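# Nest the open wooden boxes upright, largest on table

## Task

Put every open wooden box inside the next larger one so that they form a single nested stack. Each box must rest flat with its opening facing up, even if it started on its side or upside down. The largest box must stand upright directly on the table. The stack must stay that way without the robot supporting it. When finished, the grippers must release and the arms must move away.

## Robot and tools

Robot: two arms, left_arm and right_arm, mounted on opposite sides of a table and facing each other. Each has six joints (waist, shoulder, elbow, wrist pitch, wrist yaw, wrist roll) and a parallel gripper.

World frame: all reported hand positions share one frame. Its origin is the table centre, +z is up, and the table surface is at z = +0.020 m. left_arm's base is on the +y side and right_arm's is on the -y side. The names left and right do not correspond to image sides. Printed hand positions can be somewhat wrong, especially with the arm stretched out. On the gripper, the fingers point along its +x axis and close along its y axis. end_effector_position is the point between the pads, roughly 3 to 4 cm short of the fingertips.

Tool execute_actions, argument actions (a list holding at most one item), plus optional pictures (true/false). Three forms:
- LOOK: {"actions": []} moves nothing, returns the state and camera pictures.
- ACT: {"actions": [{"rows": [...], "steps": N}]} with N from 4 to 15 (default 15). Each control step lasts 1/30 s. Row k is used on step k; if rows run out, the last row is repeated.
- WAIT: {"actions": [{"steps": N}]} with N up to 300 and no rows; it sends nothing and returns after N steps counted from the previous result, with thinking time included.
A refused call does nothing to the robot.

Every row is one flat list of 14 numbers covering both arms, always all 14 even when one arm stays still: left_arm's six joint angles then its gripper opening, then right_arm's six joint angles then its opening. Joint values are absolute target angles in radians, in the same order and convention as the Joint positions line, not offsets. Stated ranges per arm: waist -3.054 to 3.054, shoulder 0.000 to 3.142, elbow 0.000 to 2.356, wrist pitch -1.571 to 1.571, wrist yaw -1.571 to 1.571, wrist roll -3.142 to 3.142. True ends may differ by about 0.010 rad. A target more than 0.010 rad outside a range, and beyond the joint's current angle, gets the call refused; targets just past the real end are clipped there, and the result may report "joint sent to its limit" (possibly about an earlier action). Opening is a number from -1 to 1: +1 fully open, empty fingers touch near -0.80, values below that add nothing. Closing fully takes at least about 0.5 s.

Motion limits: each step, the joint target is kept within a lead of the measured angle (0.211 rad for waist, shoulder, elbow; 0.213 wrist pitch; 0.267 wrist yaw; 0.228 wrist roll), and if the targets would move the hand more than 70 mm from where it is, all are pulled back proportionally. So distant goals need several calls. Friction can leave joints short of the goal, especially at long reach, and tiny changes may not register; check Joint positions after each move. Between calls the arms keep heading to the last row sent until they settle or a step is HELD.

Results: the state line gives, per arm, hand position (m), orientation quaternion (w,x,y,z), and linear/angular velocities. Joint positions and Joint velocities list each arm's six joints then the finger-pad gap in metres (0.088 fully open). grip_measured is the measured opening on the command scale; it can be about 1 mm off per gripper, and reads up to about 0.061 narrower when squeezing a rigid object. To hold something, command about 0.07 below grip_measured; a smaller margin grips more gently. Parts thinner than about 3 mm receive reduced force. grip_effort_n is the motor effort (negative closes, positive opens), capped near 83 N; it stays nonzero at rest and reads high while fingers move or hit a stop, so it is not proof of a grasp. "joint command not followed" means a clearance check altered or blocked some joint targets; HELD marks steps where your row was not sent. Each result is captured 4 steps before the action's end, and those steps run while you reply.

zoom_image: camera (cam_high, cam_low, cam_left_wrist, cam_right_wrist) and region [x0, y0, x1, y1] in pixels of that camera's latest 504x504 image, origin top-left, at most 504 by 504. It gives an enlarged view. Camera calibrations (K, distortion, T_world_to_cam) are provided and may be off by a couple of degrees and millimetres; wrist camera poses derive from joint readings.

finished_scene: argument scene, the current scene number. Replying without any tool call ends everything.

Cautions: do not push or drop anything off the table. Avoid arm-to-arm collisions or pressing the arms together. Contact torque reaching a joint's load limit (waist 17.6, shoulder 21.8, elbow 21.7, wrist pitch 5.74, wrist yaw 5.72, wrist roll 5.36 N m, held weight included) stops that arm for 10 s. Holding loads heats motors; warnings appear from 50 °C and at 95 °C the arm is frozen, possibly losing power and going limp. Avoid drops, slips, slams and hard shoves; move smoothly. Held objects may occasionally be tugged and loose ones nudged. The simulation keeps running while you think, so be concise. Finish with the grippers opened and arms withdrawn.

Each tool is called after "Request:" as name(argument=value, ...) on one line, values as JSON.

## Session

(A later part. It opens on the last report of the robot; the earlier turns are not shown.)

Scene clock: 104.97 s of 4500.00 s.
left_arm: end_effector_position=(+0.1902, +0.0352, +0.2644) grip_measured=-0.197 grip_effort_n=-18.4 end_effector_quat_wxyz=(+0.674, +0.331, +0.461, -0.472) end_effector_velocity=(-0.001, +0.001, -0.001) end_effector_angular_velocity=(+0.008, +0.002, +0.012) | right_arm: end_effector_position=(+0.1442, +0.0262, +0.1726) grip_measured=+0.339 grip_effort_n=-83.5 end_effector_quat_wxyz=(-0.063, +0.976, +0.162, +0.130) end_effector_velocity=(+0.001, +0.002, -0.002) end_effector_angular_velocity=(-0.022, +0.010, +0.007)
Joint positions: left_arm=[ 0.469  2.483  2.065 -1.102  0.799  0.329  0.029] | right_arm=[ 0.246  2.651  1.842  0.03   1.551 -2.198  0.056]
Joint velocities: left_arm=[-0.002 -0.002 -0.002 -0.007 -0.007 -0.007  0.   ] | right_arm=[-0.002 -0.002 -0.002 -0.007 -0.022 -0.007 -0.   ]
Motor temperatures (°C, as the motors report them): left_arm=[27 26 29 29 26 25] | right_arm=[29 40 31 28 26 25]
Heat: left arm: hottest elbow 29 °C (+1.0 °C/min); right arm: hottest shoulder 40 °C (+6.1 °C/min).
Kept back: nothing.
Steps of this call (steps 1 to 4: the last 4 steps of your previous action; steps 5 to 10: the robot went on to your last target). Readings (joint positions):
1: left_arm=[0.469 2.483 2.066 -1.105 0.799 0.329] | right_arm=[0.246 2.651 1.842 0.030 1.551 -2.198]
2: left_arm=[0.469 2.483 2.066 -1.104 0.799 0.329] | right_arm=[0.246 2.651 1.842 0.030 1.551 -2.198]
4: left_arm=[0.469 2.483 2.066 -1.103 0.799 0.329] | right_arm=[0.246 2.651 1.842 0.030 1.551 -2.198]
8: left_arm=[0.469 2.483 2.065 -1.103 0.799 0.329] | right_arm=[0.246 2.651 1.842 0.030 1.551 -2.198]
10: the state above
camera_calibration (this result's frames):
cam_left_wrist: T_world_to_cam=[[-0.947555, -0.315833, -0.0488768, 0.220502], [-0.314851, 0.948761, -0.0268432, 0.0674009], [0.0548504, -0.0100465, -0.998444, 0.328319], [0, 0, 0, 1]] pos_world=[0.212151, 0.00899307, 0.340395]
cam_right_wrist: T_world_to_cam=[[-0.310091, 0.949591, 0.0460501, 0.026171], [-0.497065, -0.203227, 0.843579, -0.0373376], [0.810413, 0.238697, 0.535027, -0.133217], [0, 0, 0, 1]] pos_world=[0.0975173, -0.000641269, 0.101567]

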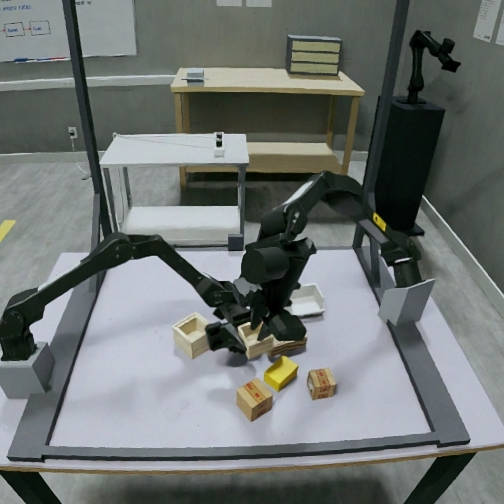

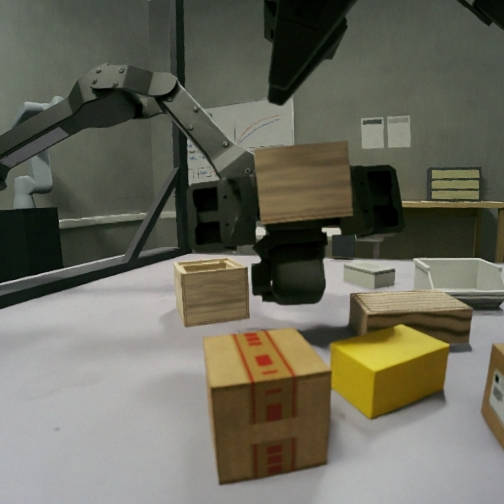

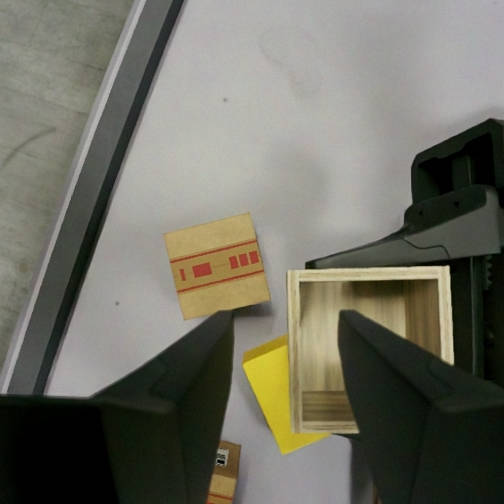

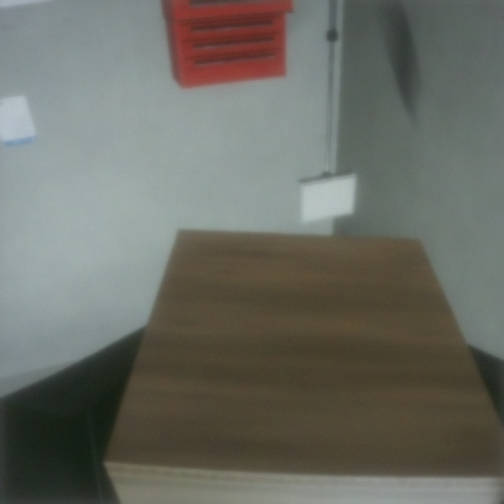

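Request:
execute_actions(actions=[{"rows":[[0.44,2.51,2.05,-1.06,0.8,0.33,-0.2,0.246,2.65,1.84,0.03,1.55,-2.2,0.05]]}])

Request:
execute_actions(actions=[{"rows":[[0.41,2.545,2.03,-1.02,0.8,0.33,-0.2,0.246,2.65,1.84,0.03,1.55,-2.2,0.05]]}])

Request:
execute_actions(actions=[{"steps":10}], pictures=true)

Scene clock: 105.57 s of 4500.00 s.
left_arm: end_effector_position=(+0.1882, +0.0269, +0.2470) grip_measured=-0.197 grip_effort_n=-18.4 end_effector_quat_wxyz=(+0.664, +0.344, +0.459, -0.480) end_effector_velocity=(+0.004, +0.003, -0.000) end_effector_angular_velocity=(+0.009, -0.016, +0.014) | right_arm: end_effector_position=(+0.1442, +0.0262, +0.1726) grip_measured=+0.339 grip_effort_n=-83.5 end_effector_quat_wxyz=(-0.063, +0.976, +0.162, +0.130) end_effector_velocity=(+0.004, +0.000, +0.001) end_effector_angular_velocity=(-0.014, +0.001, -0.006)
Joint positions: left_arm=[ 0.435  2.5    2.056 -1.064  0.799  0.329  0.029] | right_arm=[ 0.246  2.651  1.842  0.03   1.551 -2.198  0.056]
Joint velocities: left_arm=[ 0.002 -0.002 -0.007  0.007 -0.022 -0.007 -0.   ] | right_arm=[-0.007 -0.002 -0.002 -0.007 -0.007 -0.007  0.   ]
Motor temperatures (°C, as the motors report them): left_arm=[27 26 29 29 26 25] | right_arm=[29 40 31 28 26 25]
Heat: left arm: hottest elbow 29 °C (+1.0 °C/min); right arm: hottest shoulder 40 °C (+6.1 °C/min).
Steps of this call (steps 1 to 7: the robot went on to your last target; steps 8 to 18: the first 11 steps of this action). Readings (joint positions):
8: left_arm=[0.468 2.484 2.064 -1.098 0.799 0.329] | right_arm=[0.246 2.651 1.842 0.030 1.551 -2.198]
9: left_arm=[0.466 2.485 2.063 -1.087 0.799 0.329] | right_arm=[0.246 2.651 1.842 0.030 1.551 -2.198]
11: left_arm=[0.457 2.489 2.062 -1.075 0.799 0.329] | right_arm=[0.246 2.651 1.842 0.030 1.551 -2.198]
15: left_arm=[0.438 2.497 2.057 -1.067 0.799 0.329] | right_arm=[0.246 2.651 1.842 0.030 1.551 -2.198]
18: the state above

Scene clock: 106.07 s of 4500.00 s.
left_arm: end_effector_position=(+0.1949, +0.0276, +0.2280) grip_measured=-0.197 grip_effort_n=-18.4 end_effector_quat_wxyz=(+0.657, +0.348, +0.466, -0.480) end_effector_velocity=(+0.003, +0.007, +0.003) end_effector_angular_velocity=(-0.002, +0.020, +0.034) | right_arm: end_effector_position=(+0.1444, +0.0266, +0.1710) grip_measured=+0.339 grip_effort_n=-83.5 end_effector_quat_wxyz=(-0.061, +0.976, +0.164, +0.127) end_effector_velocity=(+0.001, -0.003, +0.005) end_effector_angular_velocity=(+0.001, -0.018, -0.019)
Joint positions: left_arm=[ 0.419  2.53   2.038 -1.027  0.799  0.329  0.029] | right_arm=[ 0.247  2.652  1.841  0.029  1.544 -2.197  0.056]
Joint velocities: left_arm=[ 0.017  0.002 -0.002 -0.022  0.007 -0.007  0.   ] | right_arm=[-0.002 -0.007 -0.002 -0.007  0.022 -0.007 -0.   ]
Motor temperatures (°C, as the motors report them): left_arm=[27 26 29 29 26 25] | right_arm=[29 40 31 28 26 25]
Heat: left arm: hottest elbow 29 °C (+1.0 °C/min); right arm: hottest shoulder 40 °C (+6.0 °C/min).
Steps of this call (steps 1 to 4: the last 4 steps of your previous action; steps 5 to 15: the first 11 steps of this action). Readings (joint positions):
5: left_arm=[0.434 2.502 2.054 -1.058 0.799 0.329] | right_arm=[0.246 2.651 1.842 0.030 1.551 -2.198]
6: left_arm=[0.432 2.506 2.052 -1.046 0.799 0.329] | right_arm=[0.246 2.651 1.842 0.030 1.551 -2.198]
8: left_arm=[0.425 2.515 2.047 -1.035 0.799 0.329] | right_arm=[0.246 2.651 1.842 0.030 1.551 -2.198]
12: left_arm=[0.417 2.530 2.039 -1.027 0.799 0.329] | right_arm=[0.247 2.652 1.841 0.029 1.544 -2.197]
15: the state above

Scene clock: 106.40 s of 4500.00 s.
left_arm: end_effector_position=(+0.1951, +0.0273, +0.2281) grip_measured=-0.197 grip_effort_n=-17.9 end_effector_quat_wxyz=(+0.657, +0.348, +0.465, -0.480) end_effector_velocity=(+0.000, +0.000, -0.001) end_effector_angular_velocity=(+0.004, -0.004, +0.006) | right_arm: end_effector_position=(+0.1448, +0.0266, +0.1712) grip_measured=+0.339 grip_effort_n=-83.5 end_effector_quat_wxyz=(-0.061, +0.976, +0.164, +0.127) end_effector_velocity=(+0.001, -0.001, +0.001) end_effector_angular_velocity=(-0.010, -0.009, -0.011)
Joint positions: left_arm=[ 0.419  2.53   2.038 -1.025  0.799  0.329  0.029] | right_arm=[ 0.246  2.652  1.841  0.029  1.545 -2.197  0.056]
Joint velocities: left_arm=[-0.002 -0.002 -0.007  0.007 -0.007 -0.007 -0.   ] | right_arm=[-0.002 -0.002 -0.002 -0.007  0.007 -0.007  0.   ]
Motor temperatures (°C, as the motors report them): left_arm=[27 26 29 29 26 25] | right_arm=[29 40 31 28 26 25]
Heat: left arm: hottest elbow 29 °C (+1.0 °C/min); right arm: hottest shoulder 40 °C (+6.0 °C/min).
Kept back: nothing.
Steps of this call (steps 1 to 4: the last 4 steps of your previous action; steps 5 to 10: the robot went on to your last target). Readings (joint positions):
1: left_arm=[0.419 2.530 2.038 -1.027 0.799 0.329] | right_arm=[0.246 2.652 1.841 0.029 1.545 -2.197]
2: left_arm=[0.419 2.530 2.038 -1.026 0.799 0.329] | right_arm=[0.246 2.652 1.841 0.029 1.545 -2.197]
4: left_arm=[0.419 2.530 2.038 -1.025 0.799 0.329] | right_arm=[0.246 2.652 1.841 0.029 1.545 -2.197]
8: left_arm=[0.419 2.530 2.038 -1.025 0.799 0.329] | right_arm=[0.246 2.652 1.841 0.029 1.545 -2.197]
10: the state above
camera_calibration (this result's frames):
cam_left_wrist: T_world_to_cam=[[-0.959668, -0.277041, -0.0477981, 0.222013], [-0.277582, 0.960689, 0.00494958, 0.0605853], [0.0445479, 0.0180179, -0.998845, 0.293046], [0, 0, 0, 1]] pos_world=[0.216822, -0.00197701, 0.30302]
cam_right_wrist: T_world_to_cam=[[-0.312919, 0.948833, 0.0423891, 0.0271553], [-0.493196, -0.200471, 0.846504, -0.0368797], [0.811689, 0.243981, 0.530692, -0.132534], [0, 0, 0, 1]] pos_world=[0.0978848, -0.000823303, 0.100402]

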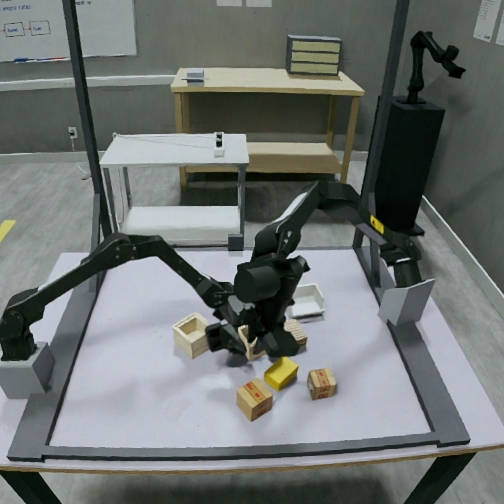

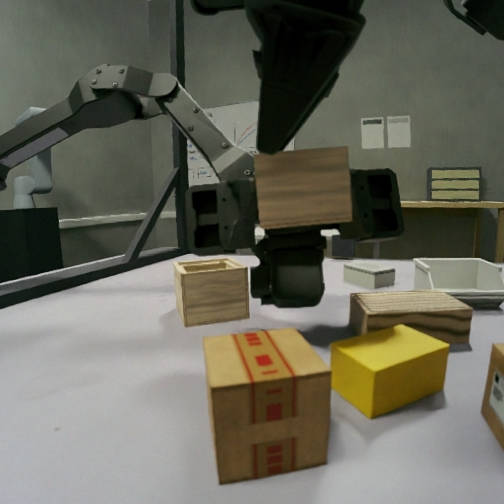

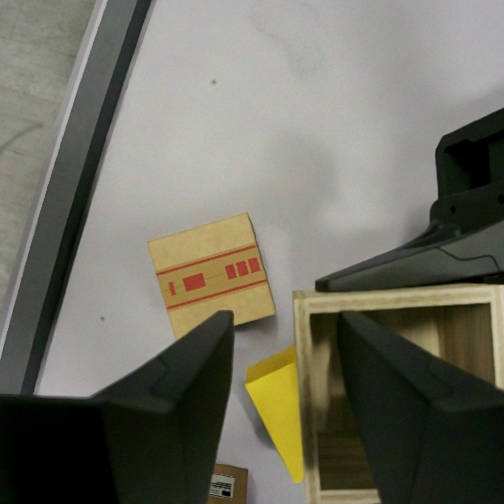

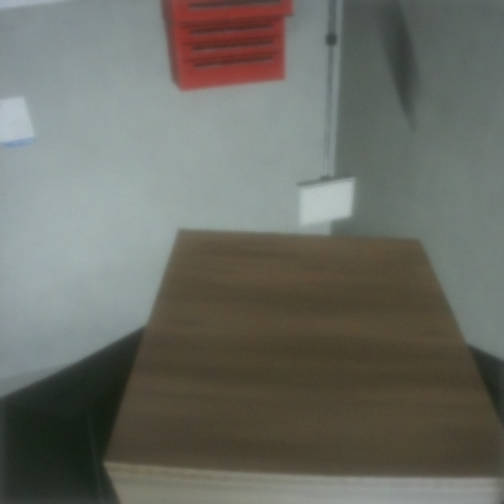

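Request:
execute_actions(actions=[{"rows":[[0.419,2.50,2.038,-1.125,0.8,0.33,-0.2,0.246,2.65,1.84,0.03,1.55,-2.2,0.05]]}])

Request:
execute_actions(actions=[{"steps":10}], pictures=true)

Scene clock: 107.07 s of 4500.00 s.
left_arm: end_effector_position=(+0.1819, +0.0370, +0.2268) grip_measured=-0.197 grip_effort_n=-18.4 end_effector_quat_wxyz=(+0.649, +0.338, +0.500, -0.463) end_effector_velocity=(-0.018, -0.003, +0.014) end_effector_angular_velocity=(-0.001, +0.006, -0.009) | right_arm: end_effector_position=(+0.1447, +0.0265, +0.1715) grip_measured=+0.339 grip_effort_n=-83.5 end_effector_quat_wxyz=(-0.062, +0.976, +0.163, +0.127) end_effector_velocity=(+0.003, +0.002, -0.000) end_effector_angular_velocity=(+0.007, +0.019, +0.011)
Joint positions: left_arm=[ 0.416  2.519  2.038 -1.119  0.799  0.329  0.029] | right_arm=[ 0.246  2.652  1.841  0.03   1.545 -2.198  0.056]
Joint velocities: left_arm=[-0.002 -0.046  0.002 -0.051  0.007  0.007 -0.   ] | right_arm=[-0.007 -0.002 -0.002  0.007 -0.022  0.007 -0.   ]
Motor temperatures (°C, as the motors report them): left_arm=[27 26 29 29 26 25] | right_arm=[29 40 31 28 26 25]
Heat: left arm: hottest elbow 29 °C (+0.0 °C/min); right arm: hottest shoulder 40 °C (+6.0 °C/min).
Steps of this call (steps 1 to 9: the robot went on to your last target; steps 10 to 20: the first 11 steps of this action). Readings (joint positions):
10: left_arm=[0.419 2.530 2.038 -1.032 0.799 0.329] | right_arm=[0.246 2.652 1.841 0.029 1.545 -2.197]
11: left_arm=[0.419 2.529 2.038 -1.054 0.799 0.329] | right_arm=[0.246 2.652 1.841 0.029 1.545 -2.198]
13: left_arm=[0.417 2.527 2.038 -1.089 0.799 0.329] | right_arm=[0.246 2.652 1.841 0.030 1.545 -2.198]
17: left_arm=[0.416 2.524 2.038 -1.112 0.799 0.329] | right_arm=[0.246 2.652 1.841 0.030 1.545 -2.198]
20: the state above

Scene clock: 107.40 s of 4500.00 s.
left_arm: end_effector_position=(+0.1807, +0.0370, +0.2277) grip_measured=-0.197 grip_effort_n=-18.4 end_effector_quat_wxyz=(+0.649, +0.338, +0.501, -0.463) end_effector_velocity=(-0.001, -0.002, -0.000) end_effector_angular_velocity=(-0.006, -0.000, -0.015) | right_arm: end_effector_position=(+0.1447, +0.0265, +0.1715) grip_measured=+0.339 grip_effort_n=-83.5 end_effector_quat_wxyz=(-0.062, +0.976, +0.163, +0.127) end_effector_velocity=(+0.002, -0.001, -0.001) end_effector_angular_velocity=(-0.020, -0.001, -0.003)
Joint positions: left_arm=[ 0.416  2.516  2.038 -1.123  0.799  0.329  0.029] | right_arm=[ 0.246  2.652  1.841  0.03   1.545 -2.198  0.056]
Joint velocities: left_arm=[-0.002 -0.002 -0.002  0.007  0.007  0.007  0.   ] | right_arm=[-0.002 -0.002 -0.007 -0.007 -0.007 -0.007  0.   ]
Motor temperatures (°C, as the motors report them): left_arm=[27 26 29 28 26 25] | right_arm=[29 40 31 28 26 25]
Heat: left arm: hottest elbow 29 °C (+0.0 °C/min); right arm: hottest shoulder 40 °C (+6.0 °C/min).
Kept back: nothing.
Steps of this call (steps 1 to 4: the last 4 steps of your previous action; steps 5 to 10: the robot went on to your last target). Readings (joint positions):
1: left_arm=[0.416 2.517 2.038 -1.120 0.799 0.329] | right_arm=[0.246 2.652 1.841 0.030 1.545 -2.198]
2: left_arm=[0.416 2.516 2.038 -1.121 0.799 0.329] | right_arm=[0.246 2.652 1.841 0.030 1.545 -2.198]
4: left_arm=[0.416 2.516 2.038 -1.122 0.799 0.329] | right_arm=[0.246 2.652 1.841 0.030 1.545 -2.198]
8: left_arm=[0.416 2.516 2.038 -1.123 0.799 0.329] | right_arm=[0.246 2.652 1.841 0.030 1.545 -2.198]
10: the state above
camera_calibration (this result's frames):
cam_left_wrist: T_world_to_cam=[[-0.946458, -0.322648, -0.010735, 0.201724], [-0.322681, 0.94451, 0.0614731, 0.043162], [-0.0096949, 0.0616457, -0.998051, 0.30121], [0, 0, 0, 1]] pos_world=[0.207771, 0.00575037, 0.300135]
cam_right_wrist: T_world_to_cam=[[-0.3127, 0.948867, 0.0432494, 0.0269355], [-0.493502, -0.201202, 0.846152, -0.0370691], [0.811587, 0.243249, 0.531184, -0.132673], [0, 0, 0, 1]] pos_world=[0.097805, -0.000743981, 0.100675]

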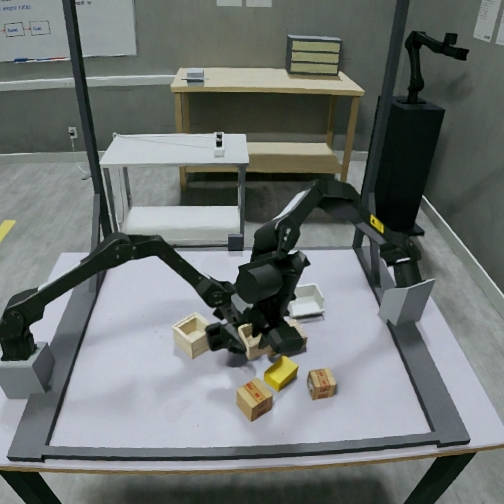

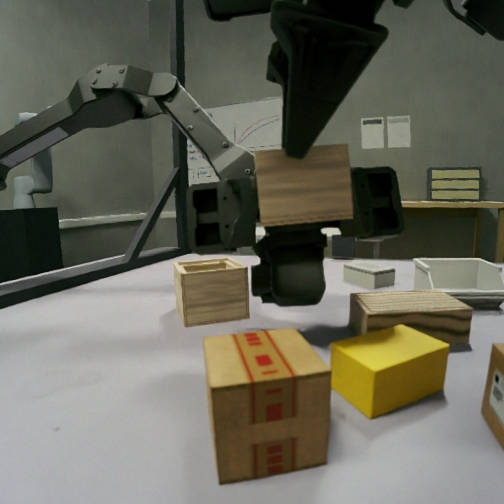

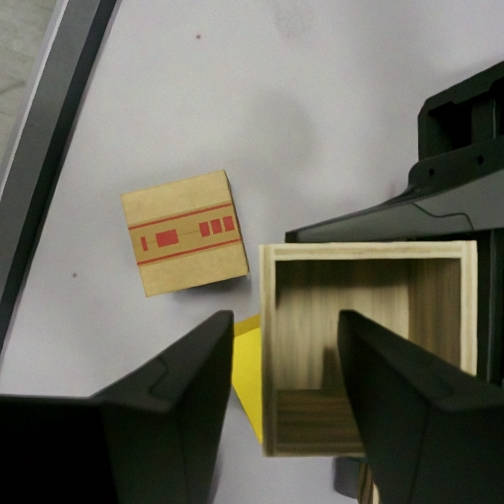

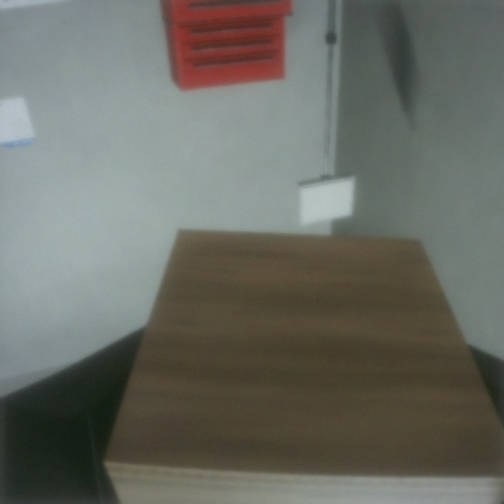

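Request:
execute_actions(actions=[{"rows":[[0.395,2.56,2.015,-1.085,0.8,0.33,-0.2,0.246,2.65,1.84,0.03,1.55,-2.2,0.05]]}])

Request:
execute_actions(actions=[{"steps":10}], pictures=true)

Scene clock: 107.90 s of 4500.00 s.
left_arm: end_effector_position=(+0.1850, +0.0377, +0.2045) grip_measured=-0.197 grip_effort_n=-18.4 end_effector_quat_wxyz=(+0.639, +0.344, +0.511, -0.462) end_effector_velocity=(+0.008, +0.005, -0.013) end_effector_angular_velocity=(+0.023, -0.002, +0.028) | right_arm: end_effector_position=(+0.1447, +0.0265, +0.1715) grip_measured=+0.339 grip_effort_n=-83.5 end_effector_quat_wxyz=(-0.062, +0.976, +0.163, +0.127) end_effector_velocity=(+0.001, -0.001, +0.004) end_effector_angular_velocity=(-0.005, -0.008, -0.010)
Joint positions: left_arm=[ 0.391  2.55   2.02  -1.09   0.799  0.329  0.029] | right_arm=[ 0.246  2.652  1.841  0.03   1.545 -2.198  0.056]
Joint velocities: left_arm=[-0.007  0.022 -0.012  0.022 -0.022 -0.022 -0.   ] | right_arm=[-0.002 -0.007 -0.002 -0.007  0.007 -0.007 -0.   ]
Motor temperatures (°C, as the motors report them): left_arm=[27 27 29 28 26 25] | right_arm=[29 41 31 28 26 25]
Heat: left arm: hottest elbow 29 °C (+0.0 °C/min); right arm: hottest shoulder 41 °C (+7.1 °C/min).
Steps of this call (steps 1 to 4: the robot went on to your last target; steps 5 to 15: the first 11 steps of this action). Readings (joint positions):
5: left_arm=[0.416 2.517 2.037 -1.121 0.799 0.329] | right_arm=[0.246 2.652 1.841 0.030 1.545 -2.198]
6: left_arm=[0.414 2.519 2.034 -1.112 0.799 0.329] | right_arm=[0.246 2.652 1.841 0.030 1.545 -2.198]
8: left_arm=[0.407 2.526 2.032 -1.099 0.799 0.329] | right_arm=[0.246 2.652 1.841 0.030 1.545 -2.198]
12: left_arm=[0.394 2.544 2.023 -1.092 0.799 0.329] | right_arm=[0.246 2.652 1.841 0.030 1.545 -2.198]
15: the state above

Scene clock: 108.23 s of 4500.00 s.
left_arm: end_effector_position=(+0.1853, +0.0375, +0.2045) grip_measured=-0.197 grip_effort_n=-17.9 end_effector_quat_wxyz=(+0.639, +0.344, +0.510, -0.462) end_effector_velocity=(-0.002, +0.000, +0.001) end_effector_angular_velocity=(+0.008, -0.005, -0.006) | right_arm: end_effector_position=(+0.1447, +0.0265, +0.1715) grip_measured=+0.339 grip_effort_n=-83.5 end_effector_quat_wxyz=(-0.062, +0.976, +0.163, +0.127) end_effector_velocity=(+0.001, -0.001, +0.004) end_effector_angular_velocity=(+0.008, -0.003, -0.006)
Joint positions: left_arm=[ 0.391  2.55   2.02  -1.087  0.799  0.329  0.029] | right_arm=[ 0.246  2.652  1.841  0.03   1.545 -2.198  0.056]
Joint velocities: left_arm=[-0.002 -0.007 -0.002 -0.007 -0.007  0.007 -0.   ] | right_arm=[-0.002 -0.007 -0.002 -0.007  0.007  0.007 -0.   ]
Motor temperatures (°C, as the motors report them): left_arm=[28 27 29 28 26 25] | right_arm=[29 41 31 28 26 25]
Heat: left arm: hottest elbow 29 °C (+0.0 °C/min); right arm: hottest shoulder 41 °C (+7.0 °C/min).
Kept back: nothing.
Steps of this call (steps 1 to 4: the last 4 steps of your previous action; steps 5 to 10: the robot went on to your last target). Readings (joint positions):
1: left_arm=[0.391 2.550 2.020 -1.089 0.799 0.329] | right_arm=[0.246 2.652 1.841 0.030 1.545 -2.198]
2: left_arm=[0.391 2.550 2.020 -1.088 0.799 0.329] | right_arm=[0.246 2.652 1.841 0.030 1.545 -2.198]
4: left_arm=[0.391 2.550 2.020 -1.087 0.799 0.329] | right_arm=[0.246 2.652 1.841 0.030 1.545 -2.198]
8: left_arm=[0.391 2.550 2.020 -1.087 0.799 0.329] | right_arm=[0.246 2.652 1.841 0.030 1.545 -2.198]
10: the state above
camera_calibration (this result's frames):
cam_left_wrist: T_world_to_cam=[[-0.949148, -0.314816, -0.00313143, 0.204569], [-0.313827, 0.94528, 0.0892057, 0.0382291], [-0.0251233, 0.0856521, -0.996008, 0.279561], [0, 0, 0, 1]] pos_world=[0.213187, 0.00431929, 0.275675]
cam_right_wrist: T_world_to_cam=[[-0.312608, 0.948914, 0.0428823, 0.0269838], [-0.493621, -0.200856, 0.846165, -0.0370634], [0.811551, 0.24335, 0.531193, -0.132672], [0, 0, 0, 1]] pos_world=[0.0978104, -0.000763857, 0.100679]

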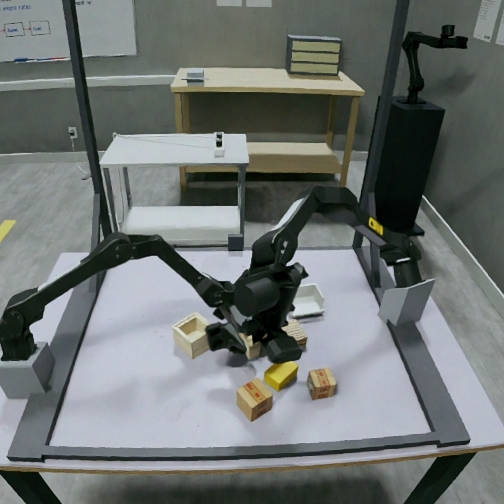

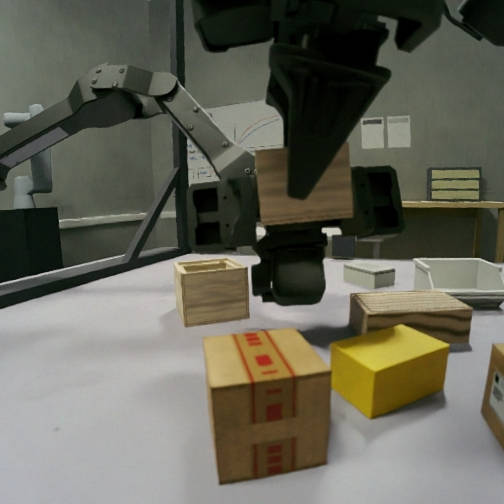

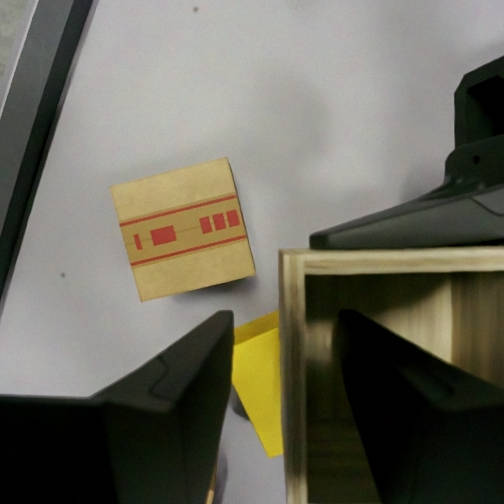

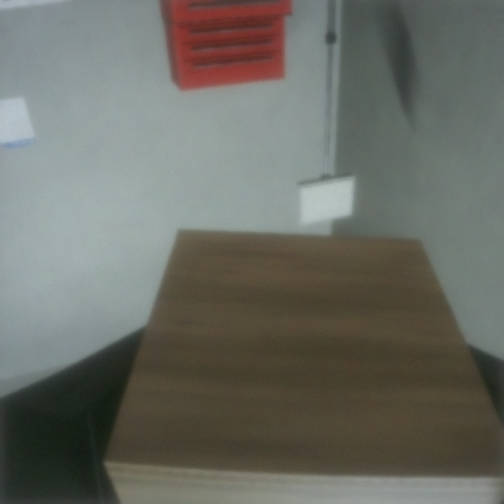

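Straddling. Close left, then open right.

Request:
execute_actions(actions=[{"rows":[[0.391,2.55,2.02,-1.087,0.799,0.329,-1,0.246,2.652,1.841,0.03,1.545,-2.198,0.05]]}])

Request:
execute_actions(actions=[{"rows":[[0.391,2.55,2.02,-1.087,0.799,0.329,-1,0.246,2.652,1.841,0.03,1.545,-2.198,1]]}])

Request:
execute_actions(actions=[{"rows":[[0.391,2.55,2.02,-1.087,0.799,0.329,-1,0.40,2.652,1.841,0.03,1.545,-2.198,1]]}], pictures=true)

Scene clock: 108.80 s of 4500.00 s.
left_arm: end_effector_position=(+0.1851, +0.0375, +0.2045) grip_measured=-0.745 grip_effort_n=-83.5 end_effector_quat_wxyz=(+0.639, +0.342, +0.511, -0.461) end_effector_velocity=(+0.001, -0.001, -0.001) end_effector_angular_velocity=(+0.002, -0.008, +0.002) | right_arm: end_effector_position=(+0.1449, +0.0266, +0.1714) grip_measured=+0.339 grip_effort_n=-83.5 end_effector_quat_wxyz=(-0.062, +0.976, +0.163, +0.127) end_effector_velocity=(+0.002, -0.001, -0.001) end_effector_angular_velocity=(-0.020, -0.001, -0.003)
Joint positions: left_arm=[ 0.391  2.55   2.02  -1.088  0.8    0.325  0.003] | right_arm=[ 0.246  2.652  1.841  0.03   1.545 -2.198  0.056]
Joint velocities: left_arm=[-0.002  0.002  0.002  0.007 -0.007 -0.007  0.   ] | right_arm=[-0.002 -0.002 -0.007 -0.007 -0.007 -0.007 -0.   ]
Motor temperatures (°C, as the motors report them): left_arm=[28 27 29 28 26 25] | right_arm=[29 41 31 28 26 25]
Heat: left arm: hottest elbow 29 °C (+0.0 °C/min); right arm: hottest shoulder 41 °C (+7.1 °C/min).
Steps of this call (steps 1 to 6: the robot went on to your last target; steps 7 to 17: the first 11 steps of this action). Readings (joint positions):
7: left_arm=[0.391 2.550 2.020 -1.087 0.799 0.329] | right_arm=[0.246 2.652 1.841 0.030 1.545 -2.198]
8: left_arm=[0.391 2.550 2.020 -1.087 0.799 0.329] | right_arm=[0.246 2.652 1.841 0.030 1.545 -2.198]
10: left_arm=[0.391 2.550 2.020 -1.087 0.799 0.329] | right_arm=[0.246 2.652 1.841 0.030 1.545 -2.198]
14: left_arm=[0.391 2.550 2.020 -1.088 0.800 0.325] | right_arm=[0.246 2.652 1.841 0.030 1.545 -2.198]
17: the state above

Scene clock: 109.30 s of 4500.00 s.
left_arm: end_effector_position=(+0.1841, +0.0368, +0.2035) grip_measured=-0.745 grip_effort_n=-83.5 end_effector_quat_wxyz=(+0.638, +0.343, +0.511, -0.462) end_effector_velocity=(-0.001, +0.000, +0.000) end_effector_angular_velocity=(+0.008, -0.005, -0.006) | right_arm: end_effector_position=(+0.1451, +0.0266, +0.1715) grip_measured=+0.956 grip_effort_n=17.9 end_effector_quat_wxyz=(-0.062, +0.976, +0.163, +0.127) end_effector_velocity=(+0.004, +0.000, +0.001) end_effector_angular_velocity=(-0.014, +0.001, -0.006)
Joint positions: left_arm=[ 0.388  2.55   2.02  -1.088  0.801  0.327  0.003] | right_arm=[ 0.245  2.652  1.841  0.03   1.545 -2.198  0.086]
Joint velocities: left_arm=[-0.002 -0.002  0.002 -0.007 -0.007  0.007  0.   ] | right_arm=[-0.007 -0.002 -0.002 -0.007 -0.007 -0.007  0.017]
Motor temperatures (°C, as the motors report them): left_arm=[28 27 30 28 26 25] | right_arm=[29 41 31 28 26 25]
Heat: left arm: hottest elbow 30 °C (+1.0 °C/min); right arm: hottest shoulder 41 °C (+7.0 °C/min).
Steps of this call (steps 1 to 4: the last 4 steps of your previous action; steps 5 to 15: the first 11 steps of this action). Readings (joint positions):
5: left_arm=[0.391 2.550 2.020 -1.088 0.801 0.325] | right_arm=[0.246 2.652 1.841 0.030 1.545 -2.198]
6: left_arm=[0.390 2.550 2.020 -1.088 0.801 0.326] | right_arm=[0.245 2.652 1.841 0.030 1.545 -2.198]
8: left_arm=[0.389 2.550 2.020 -1.088 0.801 0.326] | right_arm=[0.245 2.652 1.841 0.030 1.545 -2.198]
12: left_arm=[0.388 2.550 2.020 -1.088 0.801 0.327] | right_arm=[0.245 2.652 1.841 0.030 1.545 -2.198]
15: the state above

Scene clock: 109.80 s of 4500.00 s.
left_arm: end_effector_position=(+0.1830, +0.0360, +0.2023) grip_measured=-0.745 grip_effort_n=-83.5 end_effector_quat_wxyz=(+0.636, +0.346, +0.510, -0.464) end_effector_velocity=(-0.002, +0.004, +0.000) end_effector_angular_velocity=(+0.023, -0.004, +0.021) | right_arm: end_effector_position=(+0.0596, +0.0182, +0.1453) grip_measured=+0.997 grip_effort_n=18.4 end_effector_quat_wxyz=(-0.048, +0.961, +0.243, +0.120) end_effector_velocity=(-0.027, -0.004, -0.006) end_effector_angular_velocity=(-0.027, -0.001, +0.051)
Joint positions: left_arm=[ 0.384  2.55   2.019 -1.086  0.801  0.332  0.003] | right_arm=[ 0.413  2.652  1.841  0.03   1.548 -2.198  0.088]
Joint velocities: left_arm=[-0.002 -0.007 -0.002 -0.022 -0.022 -0.007 -0.   ] | right_arm=[ 0.051 -0.007 -0.002 -0.007 -0.007 -0.007 -0.   ]
Motor temperatures (°C, as the motors report them): left_arm=[28 27 30 28 26 25] | right_arm=[29 41 31 28 26 25]
Heat: left arm: hottest elbow 30 °C (+1.0 °C/min); right arm: hottest shoulder 41 °C (+6.1 °C/min).
Steps of this call (steps 1 to 4: the last 4 steps of your previous action; steps 5 to 15: the first 11 steps of this action). Readings (joint positions):
5: left_arm=[0.388 2.550 2.020 -1.088 0.801 0.327] | right_arm=[0.248 2.652 1.841 0.030 1.545 -2.198]
6: left_arm=[0.388 2.550 2.020 -1.088 0.801 0.327] | right_arm=[0.258 2.652 1.841 0.030 1.545 -2.198]
8: left_arm=[0.388 2.550 2.020 -1.088 0.801 0.327] | right_arm=[0.300 2.652 1.841 0.030 1.545 -2.198]
12: left_arm=[0.385 2.550 2.019 -1.088 0.801 0.332] | right_arm=[0.389 2.652 1.841 0.029 1.548 -2.198]
15: the state above
camera_calibration (this result's frames):
cam_left_wrist: T_world_to_cam=[[-0.951747, -0.306878, -0.00199478, 0.201912], [-0.305731, 0.947586, 0.0927852, 0.0369027], [-0.0265835, 0.0889179, -0.995684, 0.277501], [0, 0, 0, 1]] pos_world=[0.210829, 0.00231909, 0.273282]
cam_right_wrist: T_world_to_cam=[[-0.457628, 0.889139, -0.0029375, 0.025799], [-0.46284, -0.235394, 0.854616, -0.061023], [0.759181, 0.392456, 0.519251, -0.045591], [0, 0, 0, 1]] pos_world=[0.0181743, -0.0194108, 0.0759002]

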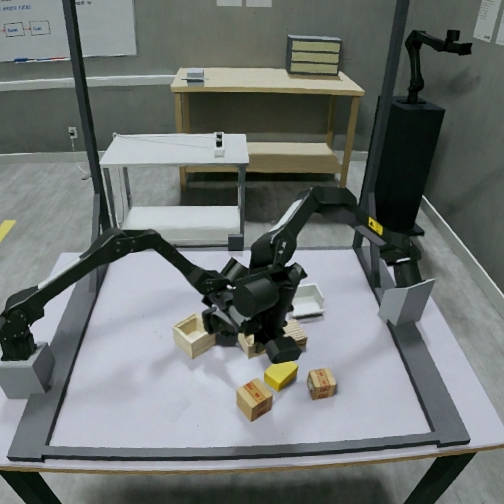

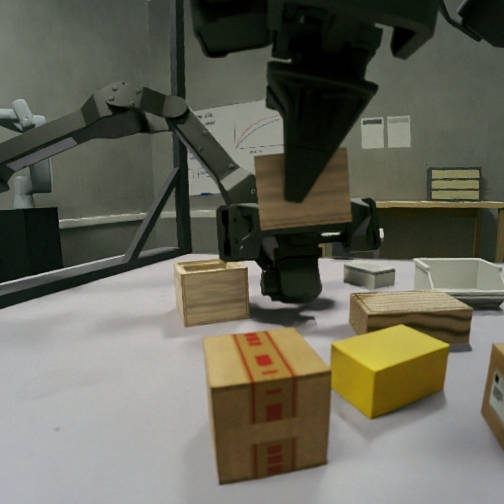

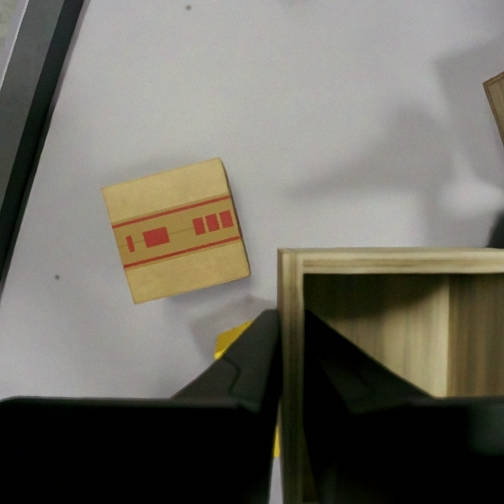

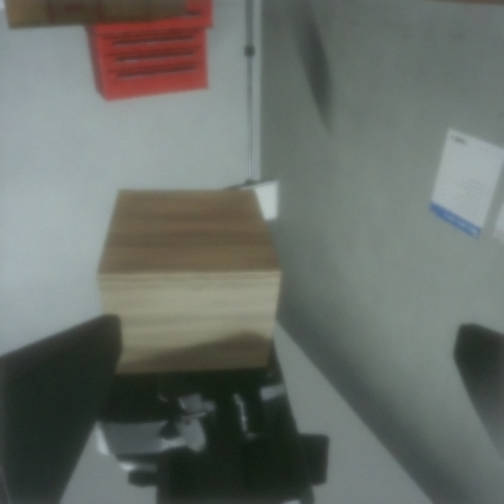

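Request:
execute_actions(actions=[{"rows":[[0.385,2.55,2.02,-1.087,0.8,0.33,-1,0.40,2.3,1.84,0.03,1.545,-2.198,1]]}])

Request:
execute_actions(actions=[{"rows":[[0.40,2.68,2.2,-1.08,0.8,0.33,-1,0.3,1.9,1.5,-0.3,0.8,-1.5,1]]}])

Request:
execute_actions(actions=[{"rows":[[0.385,2.78,2.235,-1.04,0.8,0.33,-1,0.15,1.8,1.22,-0.58,-0.43,-0.28,-0.3]]}])

Request:
execute_actions(actions=[{"steps":20}], pictures=true)

Scene clock: 111.23 s of 4500.00 s.
left_arm: end_effector_position=(+0.1828, +0.0358, +0.2020) grip_measured=-0.745 grip_effort_n=-83.5 end_effector_quat_wxyz=(+0.636, +0.347, +0.510, -0.464) end_effector_velocity=(+0.001, +0.001, -0.003) end_effector_angular_velocity=(+0.017, -0.018, -0.009) | right_arm: end_effector_position=(+0.0288, +0.0160, +0.2769) grip_measured=+0.998 grip_effort_n=18.4 end_effector_quat_wxyz=(-0.177, +0.947, +0.252, +0.090) end_effector_velocity=(-0.095, -0.054, +0.389) end_effector_angular_velocity=(+0.733, +0.357, +0.223)
Joint positions: left_arm=[ 0.384  2.55   2.019 -1.086  0.801  0.332  0.003] | right_arm=[ 0.396  2.377  1.835  0.029  1.546 -2.198  0.088]
Joint velocities: left_arm=[-0.007 -0.002 -0.007  0.007 -0.022  0.007  0.   ] | right_arm=[-0.002 -0.789  0.027  0.037  0.007 -0.007 -0.   ]
Motor temperatures (°C, as the motors report them): left_arm=[29 27 30 28 26 25] | right_arm=[29 42 31 28 26 25]
Heat: left arm: hottest elbow 30 °C (+1.0 °C/min); right arm: hottest shoulder 42 °C (+7.0 °C/min).
Steps of this call (steps 1 to 4: the last 4 steps of your previous action; steps 5 to 30: the robot went on to your last target; steps 31 to 32: nothing new was sent; steps 33 to 43: the first 11 steps of this action). Readings (joint positions):
33: left_arm=[0.384 2.550 2.019 -1.086 0.801 0.332] | right_arm=[0.396 2.642 1.841 0.029 1.547 -2.198]
34: left_arm=[0.384 2.550 2.019 -1.086 0.801 0.332] | right_arm=[0.396 2.629 1.837 0.024 1.546 -2.198]
36: left_arm=[0.384 2.550 2.019 -1.086 0.801 0.332] | right_arm=[0.396 2.590 1.835 0.024 1.546 -2.198]
40: left_arm=[0.384 2.550 2.019 -1.086 0.801 0.332] | right_arm=[0.396 2.468 1.835 0.028 1.546 -2.198]
43: the state above

Scene clock: 111.73 s of 4500.00 s.
left_arm: end_effector_position=(+0.2122, +0.0207, +0.2004) grip_measured=-0.745 grip_effort_n=-83.5 end_effector_quat_wxyz=(+0.644, +0.350, +0.488, -0.474) end_effector_velocity=(+0.010, -0.005, +0.002) end_effector_angular_velocity=(+0.001, -0.033, -0.013) | right_arm: end_effector_position=(+0.0527, -0.0140, +0.3243) grip_measured=+0.998 grip_effort_n=17.9 end_effector_quat_wxyz=(-0.290, +0.869, +0.340, -0.211) end_effector_velocity=(-0.160, -0.011, +0.027) end_effector_angular_velocity=(+0.553, +1.541, +0.662)
Joint positions: left_arm=[ 0.394  2.667  2.18  -1.079  0.801  0.332  0.003] | right_arm=[ 0.29   1.93   1.539 -0.274  0.925 -1.642  0.088]
Joint velocities: left_arm=[ 0.002  0.037  0.066 -0.007 -0.022  0.007 -0.001] | right_arm=[ 0.095 -0.422 -0.081 -0.139 -1.033  1.238 -0.   ]
Motor temperatures (°C, as the motors report them): left_arm=[29 28 30 28 26 25] | right_arm=[29 42 31 28 26 25]
Heat: left arm: hottest elbow 30 °C (+1.0 °C/min); right arm: hottest shoulder 42 °C (+7.1 °C/min).
Steps of this call (steps 1 to 4: the last 4 steps of your previous action; steps 5 to 15: the first 11 steps of this action). Readings (joint positions):
5: left_arm=[0.383 2.562 2.037 -1.098 0.801 0.332] | right_arm=[0.394 2.282 1.830 0.011 1.510 -2.163]
6: left_arm=[0.383 2.584 2.076 -1.091 0.801 0.332] | right_arm=[0.386 2.240 1.781 -0.050 1.437 -2.108]
8: left_arm=[0.386 2.622 2.134 -1.076 0.801 0.332] | right_arm=[0.354 2.153 1.685 -0.146 1.318 -2.004]
12: left_arm=[0.392 2.658 2.171 -1.079 0.801 0.332] | right_arm=[0.293 1.995 1.557 -0.255 1.081 -1.794]
15: the state above

Scene clock: 112.23 s of 4500.00 s.
left_arm: end_effector_position=(+0.2356, +0.0266, +0.1654) grip_measured=-0.745 grip_effort_n=-83.5 end_effector_quat_wxyz=(+0.637, +0.350, +0.502, -0.469) end_effector_velocity=(+0.001, -0.005, -0.002) end_effector_angular_velocity=(+0.002, -0.037, -0.034) | right_arm: end_effector_position=(+0.0996, -0.0953, +0.2025) grip_measured=-0.177 grip_effort_n=0.7 end_effector_quat_wxyz=(+0.297, -0.800, -0.105, +0.511) end_effector_velocity=(-0.143, -0.133, -0.247) end_effector_angular_velocity=(-0.295, +2.208, -0.716)
Joint positions: left_arm=[ 0.381  2.776  2.224 -1.045  0.801  0.332  0.003] | right_arm=[ 0.153  1.826  1.253 -0.556  0.303 -1.075  0.03 ]
Joint velocities: left_arm=[-0.012 -0.007 -0.007  0.037 -0.022  0.007 -0.   ] | right_arm=[-0.061 -0.002 -0.305 -0.212 -1.795  1.546 -0.088]
Motor temperatures (°C, as the motors report them): left_arm=[29 28 30 28 26 25] | right_arm=[29 42 31 28 26 25]
Heat: left arm: hottest elbow 30 °C (+1.0 °C/min); right arm: hottest shoulder 42 °C (+7.0 °C/min).
Steps of this call (steps 1 to 4: the last 4 steps of your previous action; steps 5 to 15: the first 11 steps of this action). Readings (joint positions):
5: left_arm=[0.394 2.677 2.193 -1.080 0.801 0.332] | right_arm=[0.298 1.901 1.515 -0.299 0.811 -1.517]
6: left_arm=[0.393 2.692 2.207 -1.066 0.801 0.332] | right_arm=[0.286 1.887 1.489 -0.336 0.761 -1.479]
8: left_arm=[0.390 2.719 2.224 -1.052 0.801 0.332] | right_arm=[0.247 1.858 1.427 -0.406 0.685 -1.410]
12: left_arm=[0.384 2.766 2.224 -1.048 0.801 0.332] | right_arm=[0.174 1.830 1.308 -0.514 0.485 -1.232]
15: the state above

Scene clock: 112.90 s of 4500.00 s.
left_arm: end_effector_position=(+0.2359, +0.0249, +0.1664) grip_measured=-0.745 grip_effort_n=-83.5 end_effector_quat_wxyz=(+0.637, +0.351, +0.499, -0.471) end_effector_velocity=(-0.001, -0.003, +0.003) end_effector_angular_velocity=(-0.003, -0.013, -0.004) | right_arm: end_effector_position=(+0.0017, -0.1273, +0.1762) grip_measured=-0.297 grip_effort_n=-15.1 end_effector_quat_wxyz=(+0.376, -0.507, +0.251, +0.734) end_effector_velocity=(-0.008, -0.006, +0.001) end_effector_angular_velocity=(-0.054, +0.099, -0.111)
Joint positions: left_arm=[ 0.381  2.776  2.228 -1.041  0.801  0.332  0.003] | right_arm=[ 0.152  1.808  1.234 -0.577 -0.418 -0.298  0.024]
Joint velocities: left_arm=[-0.002 -0.007  0.002  0.007 -0.007 -0.007 -0.   ] | right_arm=[-0.002 -0.007 -0.007 -0.007 -0.066  0.139 -0.   ]
Motor temperatures (°C, as the motors report them): left_arm=[29 28 30 28 26 25] | right_arm=[29 42 31 28 26 25]
Heat: left arm: hottest elbow 30 °C (+1.0 °C/min); right arm: hottest shoulder 42 °C (+7.1 °C/min).
Kept back: nothing.
Steps of this call (steps 1 to 4: the last 4 steps of your previous action; steps 5 to 20: the robot went on to your last target). Readings (joint positions):
1: left_arm=[0.381 2.776 2.224 -1.045 0.801 0.332] | right_arm=[0.152 1.825 1.245 -0.562 0.242 -1.022]
2: left_arm=[0.381 2.776 2.225 -1.043 0.801 0.332] | right_arm=[0.152 1.824 1.241 -0.566 0.180 -0.969]
4: left_arm=[0.381 2.776 2.228 -1.041 0.801 0.332] | right_arm=[0.152 1.818 1.237 -0.570 0.058 -0.864]
8: left_arm=[0.381 2.776 2.228 -1.041 0.801 0.332] | right_arm=[0.152 1.808 1.237 -0.574 -0.187 -0.653]
20: the state above
camera_calibration (this result's frames):
cam_left_wrist: T_world_to_cam=[[-0.957529, -0.288027, -0.0133627, 0.251526], [-0.288186, 0.954507, 0.07658, 0.0652108], [-0.00930225, 0.0771785, -0.996974, 0.240634], [0, 0, 0, 1]] pos_world=[0.261875, -0.00836986, 0.238273]
cam_right_wrist: T_world_to_cam=[[0.780069, 0.625527, 0.0144364, 0.0901078], [0.624529, -0.777001, -0.0789467, -0.0547763], [-0.0381662, 0.0705998, -0.996774, 0.266978], [0, 0, 0, 1]] pos_world=[-0.0258914, -0.117775, 0.260491]

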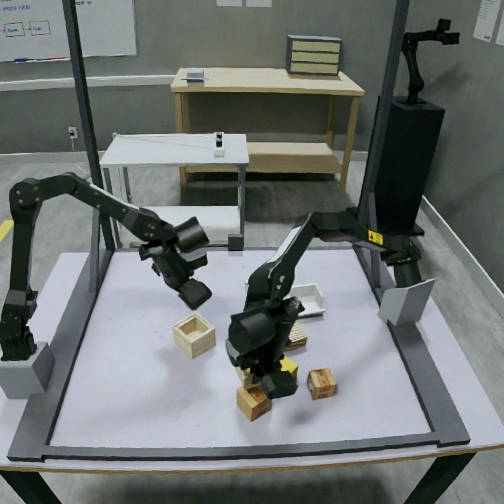

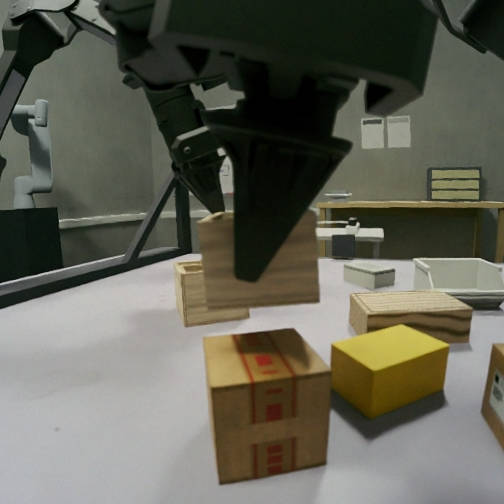

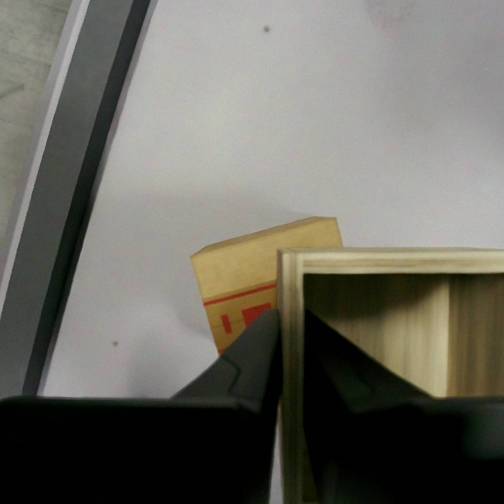

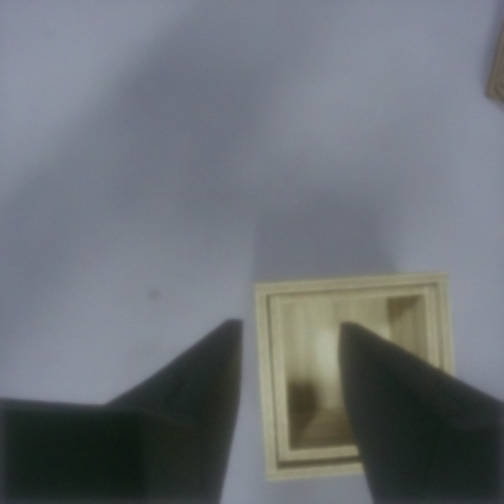

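Request:
execute_actions(actions=[{"rows":[[0.42,2.83,2.33,-1.07,0.8,0.33,-1,0.15,1.8,1.22,-0.58,-0.43,-0.28,-0.3]]}])

Request:
execute_actions(actions=[{"steps":10}], pictures=true)

Scene clock: 116.20 s of 4500.00 s.
left_arm: end_effector_position=(+0.2529, +0.0244, +0.1839) grip_measured=-0.745 grip_effort_n=-83.5 end_effector_quat_wxyz=(+0.652, +0.342, +0.485, -0.471) end_effector_velocity=(+0.005, +0.004, -0.001) end_effector_angular_velocity=(+0.008, +0.005, +0.025) | right_arm: end_effector_position=(+0.0009, -0.1278, +0.1762) grip_measured=-0.297 grip_effort_n=-14.7 end_effector_quat_wxyz=(+0.378, -0.502, +0.258, +0.734) end_effector_velocity=(+0.001, -0.005, -0.000) end_effector_angular_velocity=(-0.023, +0.013, +0.001)
Joint positions: left_arm=[ 0.418  2.815  2.316 -1.067  0.801  0.332  0.003] | right_arm=[ 0.152  1.808  1.233 -0.578 -0.425 -0.282  0.024]
Joint velocities: left_arm=[ 0.007  0.022  0.027 -0.022 -0.007 -0.007  0.   ] | right_arm=[-0.007 -0.002 -0.002 -0.022 -0.022 -0.007 -0.   ]
Motor temperatures (°C, as the motors report them): left_arm=[30 29 30 28 26 25] | right_arm=[29 42 31 28 26 25]
Heat: left arm: hottest waist 30 °C (+1.0 °C/min); right arm: hottest shoulder 42 °C (+7.0 °C/min).
Steps of this call (steps 1 to 30: the robot went on to your last target; steps 31 to 88: nothing new was sent; steps 89 to 99: the first 11 steps of this action). Readings (joint positions):
89: left_arm=[0.382 2.780 2.238 -1.049 0.801 0.332] | right_arm=[0.152 1.808 1.233 -0.578 -0.425 -0.282]
90: left_arm=[0.384 2.790 2.259 -1.053 0.801 0.332] | right_arm=[0.152 1.808 1.233 -0.578 -0.425 -0.282]
92: left_arm=[0.392 2.803 2.287 -1.057 0.801 0.332] | right_arm=[0.152 1.808 1.233 -0.578 -0.425 -0.282]
96: left_arm=[0.413 2.812 2.311 -1.065 0.801 0.332] | right_arm=[0.152 1.808 1.233 -0.578 -0.425 -0.282]
99: the state above

Scene clock: 116.53 s of 4500.00 s.
left_arm: end_effector_position=(+0.2530, +0.0244, +0.1828) grip_measured=-0.745 grip_effort_n=-83.5 end_effector_quat_wxyz=(+0.652, +0.342, +0.486, -0.471) end_effector_velocity=(-0.002, -0.001, +0.002) end_effector_angular_velocity=(+0.003, -0.000, +0.020) | right_arm: end_effector_position=(+0.0009, -0.1278, +0.1762) grip_measured=-0.297 grip_effort_n=-14.7 end_effector_quat_wxyz=(+0.378, -0.502, +0.258, +0.734) end_effector_velocity=(+0.003, -0.003, -0.002) end_effector_angular_velocity=(-0.007, -0.011, -0.002)
Joint positions: left_arm=[ 0.417  2.818  2.319 -1.069  0.801  0.332  0.003] | right_arm=[ 0.152  1.808  1.233 -0.578 -0.425 -0.282  0.024]
Joint velocities: left_arm=[-0.002 -0.007  0.002 -0.007 -0.007 -0.022 -0.   ] | right_arm=[-0.002 -0.002 -0.007 -0.007  0.007 -0.007 -0.   ]
Motor temperatures (°C, as the motors report them): left_arm=[30 29 30 28 26 25] | right_arm=[29 42 31 28 26 25]
Heat: left arm: hottest waist 30 °C (+1.0 °C/min); right arm: hottest shoulder 42 °C (+7.1 °C/min).
Kept back: nothing.
Steps of this call (steps 1 to 4: the last 4 steps of your previous action; steps 5 to 10: the robot went on to your last target). Readings (joint positions):
1: left_arm=[0.418 2.816 2.317 -1.067 0.801 0.332] | right_arm=[0.152 1.808 1.233 -0.578 -0.425 -0.282]
2: left_arm=[0.418 2.816 2.318 -1.068 0.801 0.332] | right_arm=[0.152 1.808 1.233 -0.578 -0.425 -0.282]
4: left_arm=[0.418 2.817 2.318 -1.068 0.801 0.332] | right_arm=[0.152 1.808 1.233 -0.578 -0.425 -0.282]
8: left_arm=[0.417 2.818 2.319 -1.069 0.801 0.332] | right_arm=[0.152 1.808 1.233 -0.578 -0.425 -0.282]
10: the state above
camera_calibration (this result's frames):
cam_left_wrist: T_world_to_cam=[[-0.953203, -0.301349, -0.0243602, 0.269289], [-0.302101, 0.952525, 0.0378323, 0.0800721], [0.011803, 0.0434211, -0.998987, 0.253051], [0, 0, 0, 1]] pos_world=[0.27789, -0.00610847, 0.256326]
cam_right_wrist: T_world_to_cam=[[0.787874, 0.61583, 0.00263258, 0.091819], [0.61398, -0.785161, -0.0809298, -0.055362], [-0.047772, 0.0653789, -0.996716, 0.266319], [0, 0, 0, 1]] pos_world=[-0.0256281, -0.117425, 0.260722]

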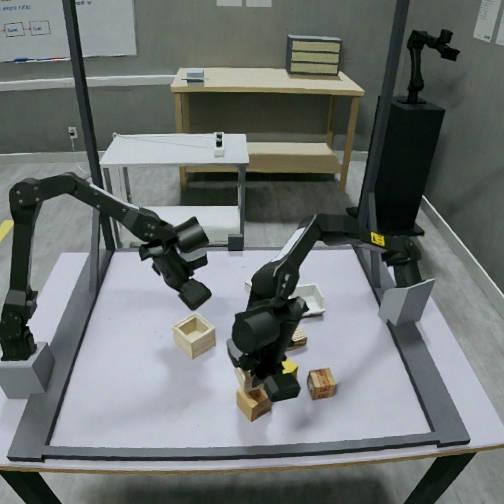

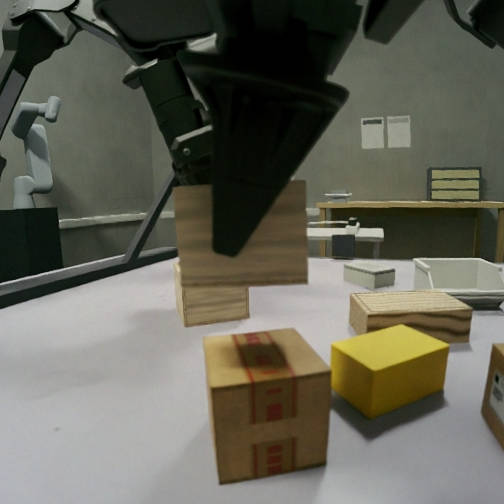

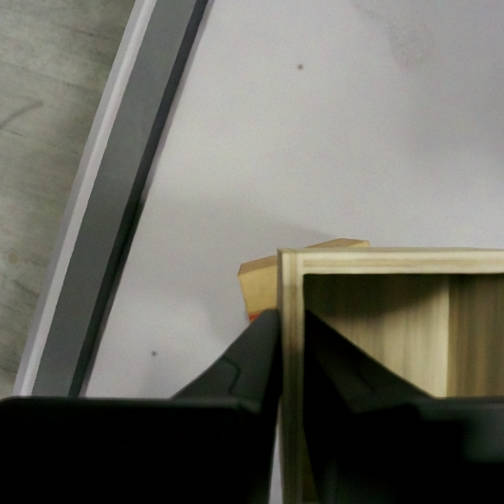

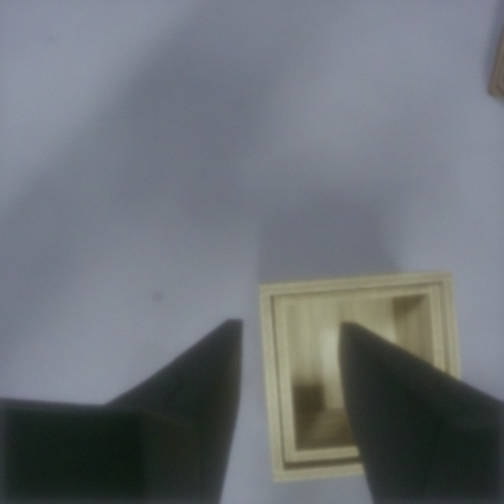

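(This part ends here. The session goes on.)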